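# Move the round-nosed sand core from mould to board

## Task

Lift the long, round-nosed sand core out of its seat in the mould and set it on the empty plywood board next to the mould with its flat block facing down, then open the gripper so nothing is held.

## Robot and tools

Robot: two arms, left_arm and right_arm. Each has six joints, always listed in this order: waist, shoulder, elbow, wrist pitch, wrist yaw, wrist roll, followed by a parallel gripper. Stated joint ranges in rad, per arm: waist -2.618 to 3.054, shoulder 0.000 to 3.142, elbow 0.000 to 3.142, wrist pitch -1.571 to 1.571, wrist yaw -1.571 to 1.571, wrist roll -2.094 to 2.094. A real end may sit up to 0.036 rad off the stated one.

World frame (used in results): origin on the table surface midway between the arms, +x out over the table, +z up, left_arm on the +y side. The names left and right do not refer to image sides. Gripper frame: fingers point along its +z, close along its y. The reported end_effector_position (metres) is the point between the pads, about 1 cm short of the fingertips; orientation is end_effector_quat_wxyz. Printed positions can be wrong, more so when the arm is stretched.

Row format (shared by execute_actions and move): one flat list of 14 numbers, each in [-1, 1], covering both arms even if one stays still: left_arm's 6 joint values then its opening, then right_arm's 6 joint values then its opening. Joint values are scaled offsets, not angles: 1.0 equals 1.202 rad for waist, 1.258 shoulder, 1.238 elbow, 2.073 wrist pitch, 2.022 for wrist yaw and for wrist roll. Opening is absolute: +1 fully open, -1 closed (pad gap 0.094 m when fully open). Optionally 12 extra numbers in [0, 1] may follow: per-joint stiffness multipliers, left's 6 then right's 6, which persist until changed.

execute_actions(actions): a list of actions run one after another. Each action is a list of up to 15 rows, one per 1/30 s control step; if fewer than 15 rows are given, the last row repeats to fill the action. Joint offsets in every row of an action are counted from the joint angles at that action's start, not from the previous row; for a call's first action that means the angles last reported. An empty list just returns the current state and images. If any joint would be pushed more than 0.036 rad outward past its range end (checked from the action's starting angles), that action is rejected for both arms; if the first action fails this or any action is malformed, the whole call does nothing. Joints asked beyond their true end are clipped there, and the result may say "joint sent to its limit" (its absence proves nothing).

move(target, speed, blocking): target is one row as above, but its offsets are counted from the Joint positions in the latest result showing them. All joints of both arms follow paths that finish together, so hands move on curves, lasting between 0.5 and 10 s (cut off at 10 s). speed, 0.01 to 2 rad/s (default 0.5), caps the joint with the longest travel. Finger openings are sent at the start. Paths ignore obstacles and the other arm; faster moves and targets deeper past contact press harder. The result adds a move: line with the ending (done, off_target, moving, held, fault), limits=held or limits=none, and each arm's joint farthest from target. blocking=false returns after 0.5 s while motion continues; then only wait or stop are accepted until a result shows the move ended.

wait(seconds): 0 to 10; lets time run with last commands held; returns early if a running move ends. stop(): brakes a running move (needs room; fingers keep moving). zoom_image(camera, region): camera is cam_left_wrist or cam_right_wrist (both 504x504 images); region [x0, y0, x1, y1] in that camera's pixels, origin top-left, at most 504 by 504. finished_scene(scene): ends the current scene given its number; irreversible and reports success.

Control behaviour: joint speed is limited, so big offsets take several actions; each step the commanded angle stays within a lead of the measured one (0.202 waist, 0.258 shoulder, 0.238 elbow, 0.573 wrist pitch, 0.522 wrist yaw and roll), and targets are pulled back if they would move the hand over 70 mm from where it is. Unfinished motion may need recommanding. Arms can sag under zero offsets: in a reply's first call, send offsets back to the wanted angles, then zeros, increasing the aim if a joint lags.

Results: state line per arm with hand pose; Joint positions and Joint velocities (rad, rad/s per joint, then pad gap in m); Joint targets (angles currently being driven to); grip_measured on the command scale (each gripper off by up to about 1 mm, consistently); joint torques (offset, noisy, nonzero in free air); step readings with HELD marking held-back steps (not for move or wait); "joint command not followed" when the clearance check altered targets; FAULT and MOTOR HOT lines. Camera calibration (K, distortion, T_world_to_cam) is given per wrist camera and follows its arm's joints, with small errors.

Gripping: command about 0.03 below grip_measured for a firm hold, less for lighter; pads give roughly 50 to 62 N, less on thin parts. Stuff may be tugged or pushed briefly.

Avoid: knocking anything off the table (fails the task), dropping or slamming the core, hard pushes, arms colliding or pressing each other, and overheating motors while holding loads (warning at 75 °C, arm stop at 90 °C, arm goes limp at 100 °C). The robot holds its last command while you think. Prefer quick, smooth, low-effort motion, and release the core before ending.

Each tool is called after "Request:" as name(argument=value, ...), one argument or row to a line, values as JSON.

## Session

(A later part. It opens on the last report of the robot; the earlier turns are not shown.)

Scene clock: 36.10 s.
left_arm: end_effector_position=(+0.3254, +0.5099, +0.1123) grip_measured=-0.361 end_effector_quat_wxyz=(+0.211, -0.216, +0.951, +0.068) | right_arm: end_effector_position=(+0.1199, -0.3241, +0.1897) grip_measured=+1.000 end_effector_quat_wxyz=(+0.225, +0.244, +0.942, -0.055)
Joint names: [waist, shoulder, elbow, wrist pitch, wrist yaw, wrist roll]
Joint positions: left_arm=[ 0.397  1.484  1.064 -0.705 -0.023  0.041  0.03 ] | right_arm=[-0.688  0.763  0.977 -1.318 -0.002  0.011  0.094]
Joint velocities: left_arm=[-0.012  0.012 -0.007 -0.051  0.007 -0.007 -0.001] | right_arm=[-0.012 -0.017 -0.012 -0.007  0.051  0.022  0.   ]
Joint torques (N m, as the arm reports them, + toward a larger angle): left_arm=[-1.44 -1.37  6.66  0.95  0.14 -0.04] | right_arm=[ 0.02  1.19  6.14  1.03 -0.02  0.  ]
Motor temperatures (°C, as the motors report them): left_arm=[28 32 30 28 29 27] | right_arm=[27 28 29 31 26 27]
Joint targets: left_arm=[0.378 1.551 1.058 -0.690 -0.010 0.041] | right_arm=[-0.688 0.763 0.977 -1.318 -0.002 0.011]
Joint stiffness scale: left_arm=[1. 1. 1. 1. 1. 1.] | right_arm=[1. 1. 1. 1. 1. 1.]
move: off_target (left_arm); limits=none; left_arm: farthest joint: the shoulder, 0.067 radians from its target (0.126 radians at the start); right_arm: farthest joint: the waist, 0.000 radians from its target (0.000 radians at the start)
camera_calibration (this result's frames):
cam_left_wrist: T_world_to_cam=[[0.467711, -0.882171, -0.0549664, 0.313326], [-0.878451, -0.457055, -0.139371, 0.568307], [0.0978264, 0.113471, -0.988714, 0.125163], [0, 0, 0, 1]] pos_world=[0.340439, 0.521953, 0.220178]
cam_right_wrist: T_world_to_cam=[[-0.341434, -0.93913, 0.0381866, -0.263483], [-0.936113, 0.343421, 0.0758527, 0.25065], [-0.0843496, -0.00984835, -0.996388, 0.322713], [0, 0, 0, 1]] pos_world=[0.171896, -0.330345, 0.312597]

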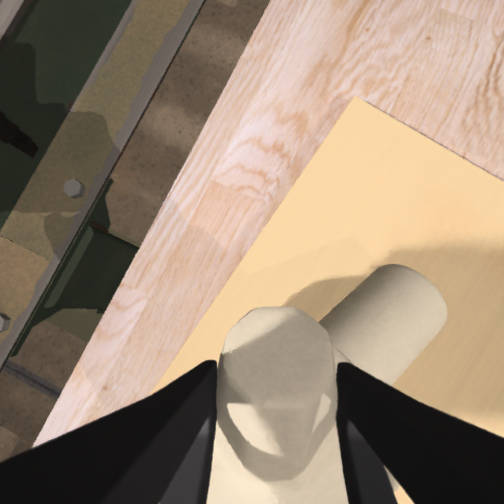

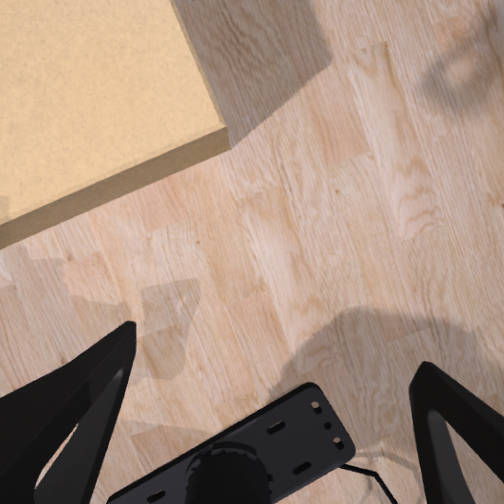

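It was already touching and is tipping; go back, pressing lightly.

Request:
move(
  target=[0,-0.01,-0.01,-0.075,0,0,-0.41,0,0,0,0,0,0,1],
  speed=0.1,
)

Request:
move(
  target=[0,0,0,0,0,0,0.5,0,0,0,0,0,0,1],
)

Request:
move(
  target=[0,-0.05,0.25,-0.2,0,0,0.5,0,0,0,0,0,0,1],
)

Scene clock: 39.07 s.
left_arm: end_effector_position=(+0.3144, +0.5038, +0.1131) grip_measured=-0.361 end_effector_quat_wxyz=(+0.194, -0.216, +0.955, +0.062) | right_arm: end_effector_position=(+0.1199, -0.3241, +0.1897) grip_measured=+1.000 end_effector_quat_wxyz=(+0.225, +0.244, +0.942, -0.055)
Joint names: [waist, shoulder, elbow, wrist pitch, wrist yaw, wrist roll]
Joint positions: left_arm=[ 0.397  1.464  1.064 -0.761 -0.021  0.041  0.03 ] | right_arm=[-0.688  0.763  0.977 -1.318 -0.002  0.011  0.094]
Joint velocities: left_arm=[-0.017 -0.012  0.002  0.11   0.037  0.022 -0.   ] | right_arm=[ 0.002 -0.012 -0.007 -0.007  0.037 -0.037  0.   ]
Joint torques (N m, as the arm reports them, + toward a larger angle): left_arm=[ 0.16 -6.09  5.99 -0.26  0.   -0.02] | right_arm=[ 0.05  1.2   6.14  1.02 -0.02  0.  ]
Motor temperatures (°C, as the motors report them): left_arm=[28 31 30 28 29 27] | right_arm=[27 28 29 31 26 27]
Joint targets: left_arm=[0.397 1.471 1.051 -0.860 -0.023 0.041] | right_arm=[-0.688 0.763 0.977 -1.318 -0.002 0.011]
Joint stiffness scale: left_arm=[1. 1. 1. 1. 1. 1.] | right_arm=[1. 1. 1. 1. 1. 1.]
move: off_target (left_arm); limits=none; left_arm: farthest joint: the wrist pitch, 0.100 radians from its target (0.156 radians at the start); right_arm: farthest joint: the waist, 0.000 radians from its target (0.000 radians at the start)
camera_calibration (this result's frames):
cam_left_wrist: T_world_to_cam=[[0.465317, -0.883534, -0.0533694, 0.314354], [-0.882613, -0.458586, -0.103406, 0.554008], [0.0668883, 0.0952212, -0.993206, 0.147133], [0, 0, 0, 1]] pos_world=[0.332859, 0.517792, 0.220198]
cam_right_wrist: T_world_to_cam=[[-0.341434, -0.93913, 0.0381866, -0.263483], [-0.936113, 0.343421, 0.0758527, 0.25065], [-0.0843496, -0.00984835, -0.996388, 0.322713], [0, 0, 0, 1]] pos_world=[0.171896, -0.330345, 0.312597]

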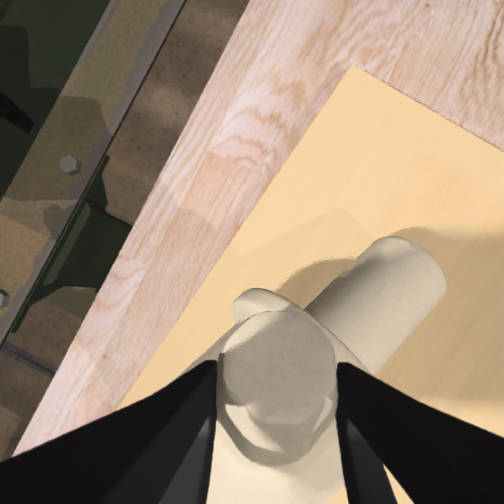

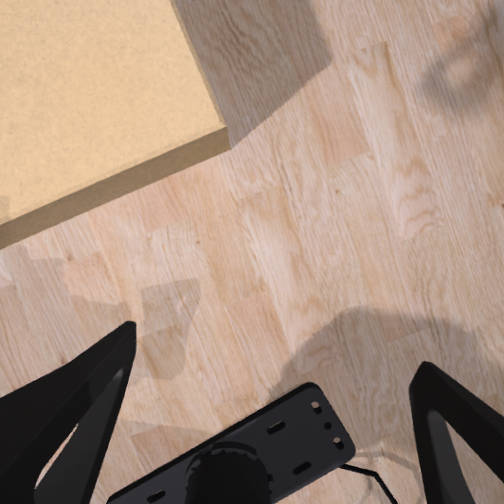

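Scene clock: 39.57 s.
left_arm: end_effector_position=(+0.3154, +0.5043, +0.1136) grip_measured=+0.498 end_effector_quat_wxyz=(+0.196, -0.216, +0.954, +0.063) | right_arm: end_effector_position=(+0.1199, -0.3241, +0.1897) grip_measured=+1.000 end_effector_quat_wxyz=(+0.225, +0.244, +0.942, -0.055)
Joint names: [waist, shoulder, elbow, wrist pitch, wrist yaw, wrist roll]
Joint positions: left_arm=[ 0.397  1.464  1.065 -0.756 -0.02   0.041  0.07 ] | right_arm=[-0.688  0.763  0.977 -1.318 -0.002  0.011  0.094]
Joint velocities: left_arm=[-0.007 -0.002 -0.002  0.095 -0.051 -0.037  0.   ] | right_arm=[ 0.012 -0.017 -0.012  0.066  0.007 -0.066  0.   ]
Joint torques (N m, as the arm reports them, + toward a larger angle): left_arm=[ 0.05 -6.62  6.88  0.71  0.03 -0.05] | right_arm=[ 0.03  1.22  6.14  1.03 -0.02  0.01]
Motor temperatures (°C, as the motors report them): left_arm=[28 31 30 28 29 27] | right_arm=[27 28 29 31 26 27]
Joint targets: left_arm=[0.397 1.464 1.064 -0.761 -0.020 0.041] | right_arm=[-0.688 0.763 0.977 -1.318 -0.002 0.011]
Joint stiffness scale: left_arm=[1. 1. 1. 1. 1. 1.] | right_arm=[1. 1. 1. 1. 1. 1.]
move: done; limits=none; left_arm: farthest joint: the wrist pitch, 0.005 radians from its target (0.000 radians at the start); right_arm: farthest joint: the waist, 0.000 radians from its target (0.000 radians at the start)
camera_calibration (this result's frames):
cam_left_wrist: T_world_to_cam=[[0.465424, -0.883499, -0.0530083, 0.314222], [-0.882201, -0.45824, -0.108339, 0.555464], [0.0714264, 0.0971874, -0.9927, 0.14512], [0, 0, 0, 1]] pos_world=[0.333419, 0.518047, 0.220896]
cam_right_wrist: T_world_to_cam=[[-0.341434, -0.93913, 0.0381866, -0.263483], [-0.936113, 0.343421, 0.0758527, 0.25065], [-0.0843496, -0.00984835, -0.996388, 0.322713], [0, 0, 0, 1]] pos_world=[0.171896, -0.330345, 0.312597]

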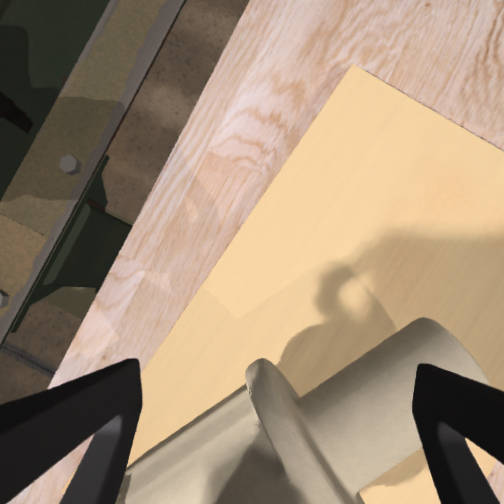

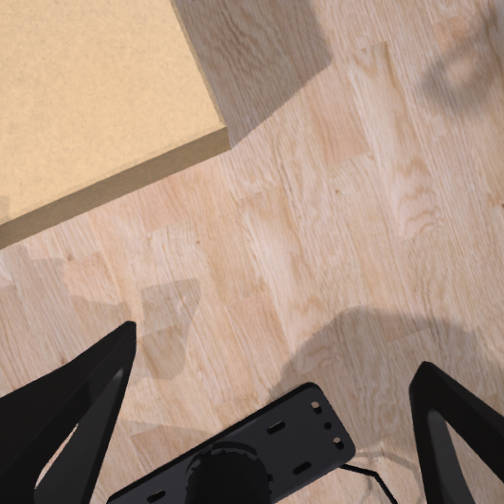

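Scene clock: 41.17 s.
left_arm: end_effector_position=(+0.2932, +0.4926, +0.1919) grip_measured=+0.498 end_effector_quat_wxyz=(+0.171, -0.217, +0.960, +0.056) | right_arm: end_effector_position=(+0.1199, -0.3241, +0.1897) grip_measured=+1.000 end_effector_quat_wxyz=(+0.225, +0.244, +0.942, -0.055)
Joint names: [waist, shoulder, elbow, wrist pitch, wrist yaw, wrist roll]
Joint positions: left_arm=[ 0.397  1.419  1.357 -1.148 -0.02   0.041  0.07 ] | right_arm=[-0.688  0.763  0.977 -1.318 -0.002  0.011  0.094]
Joint velocities: left_arm=[-0.017  0.002 -0.007 -0.051 -0.022 -0.037  0.001] | right_arm=[ 0.012 -0.002  0.007 -0.037 -0.022 -0.051  0.   ]
Joint torques (N m, as the arm reports them, + toward a larger angle): left_arm=[ 0.07 -7.54  8.14  0.43  0.03 -0.03] | right_arm=[ 0.03  1.2   6.14  1.03 -0.02  0.  ]
Motor temperatures (°C, as the motors report them): left_arm=[28 31 30 28 29 27] | right_arm=[27 28 29 32 26 27]
Joint targets: left_arm=[0.397 1.401 1.374 -1.171 -0.020 0.041] | right_arm=[-0.688 0.763 0.977 -1.318 -0.002 0.011]
Joint stiffness scale: left_arm=[1. 1. 1. 1. 1. 1.] | right_arm=[1. 1. 1. 1. 1. 1.]
move: off_target (left_arm); limits=none; left_arm: farthest joint: the wrist pitch, 0.022 radians from its target (0.414 radians at the start); right_arm: farthest joint: the waist, 0.000 radians from its target (0.000 radians at the start)
camera_calibration (this result's frames):
cam_left_wrist: T_world_to_cam=[[0.462896, -0.884823, -0.0530656, 0.319837], [-0.886087, -0.460275, -0.0547364, 0.530879], [0.0240073, 0.072358, -0.99709, 0.2525], [0, 0, 0, 1]] pos_world=[0.316292, 0.509079, 0.297796]
cam_right_wrist: T_world_to_cam=[[-0.341434, -0.93913, 0.0381866, -0.263483], [-0.936113, 0.343421, 0.0758527, 0.25065], [-0.0843496, -0.00984835, -0.996388, 0.322713], [0, 0, 0, 1]] pos_world=[0.171896, -0.330345, 0.312597]

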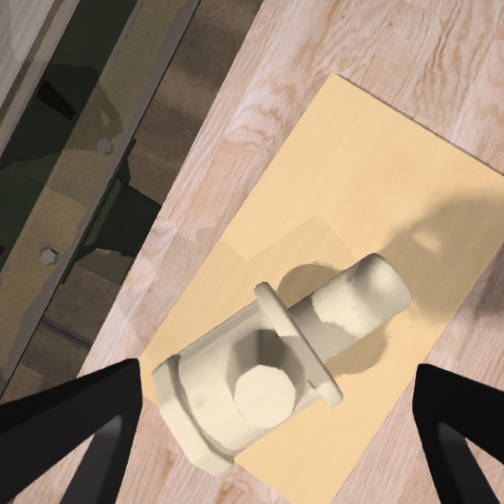

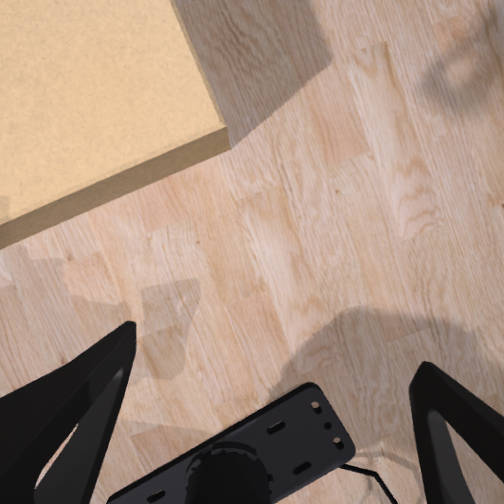

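Request:
finished_scene(
  scene=1,
)

The scene is finished: the task was done.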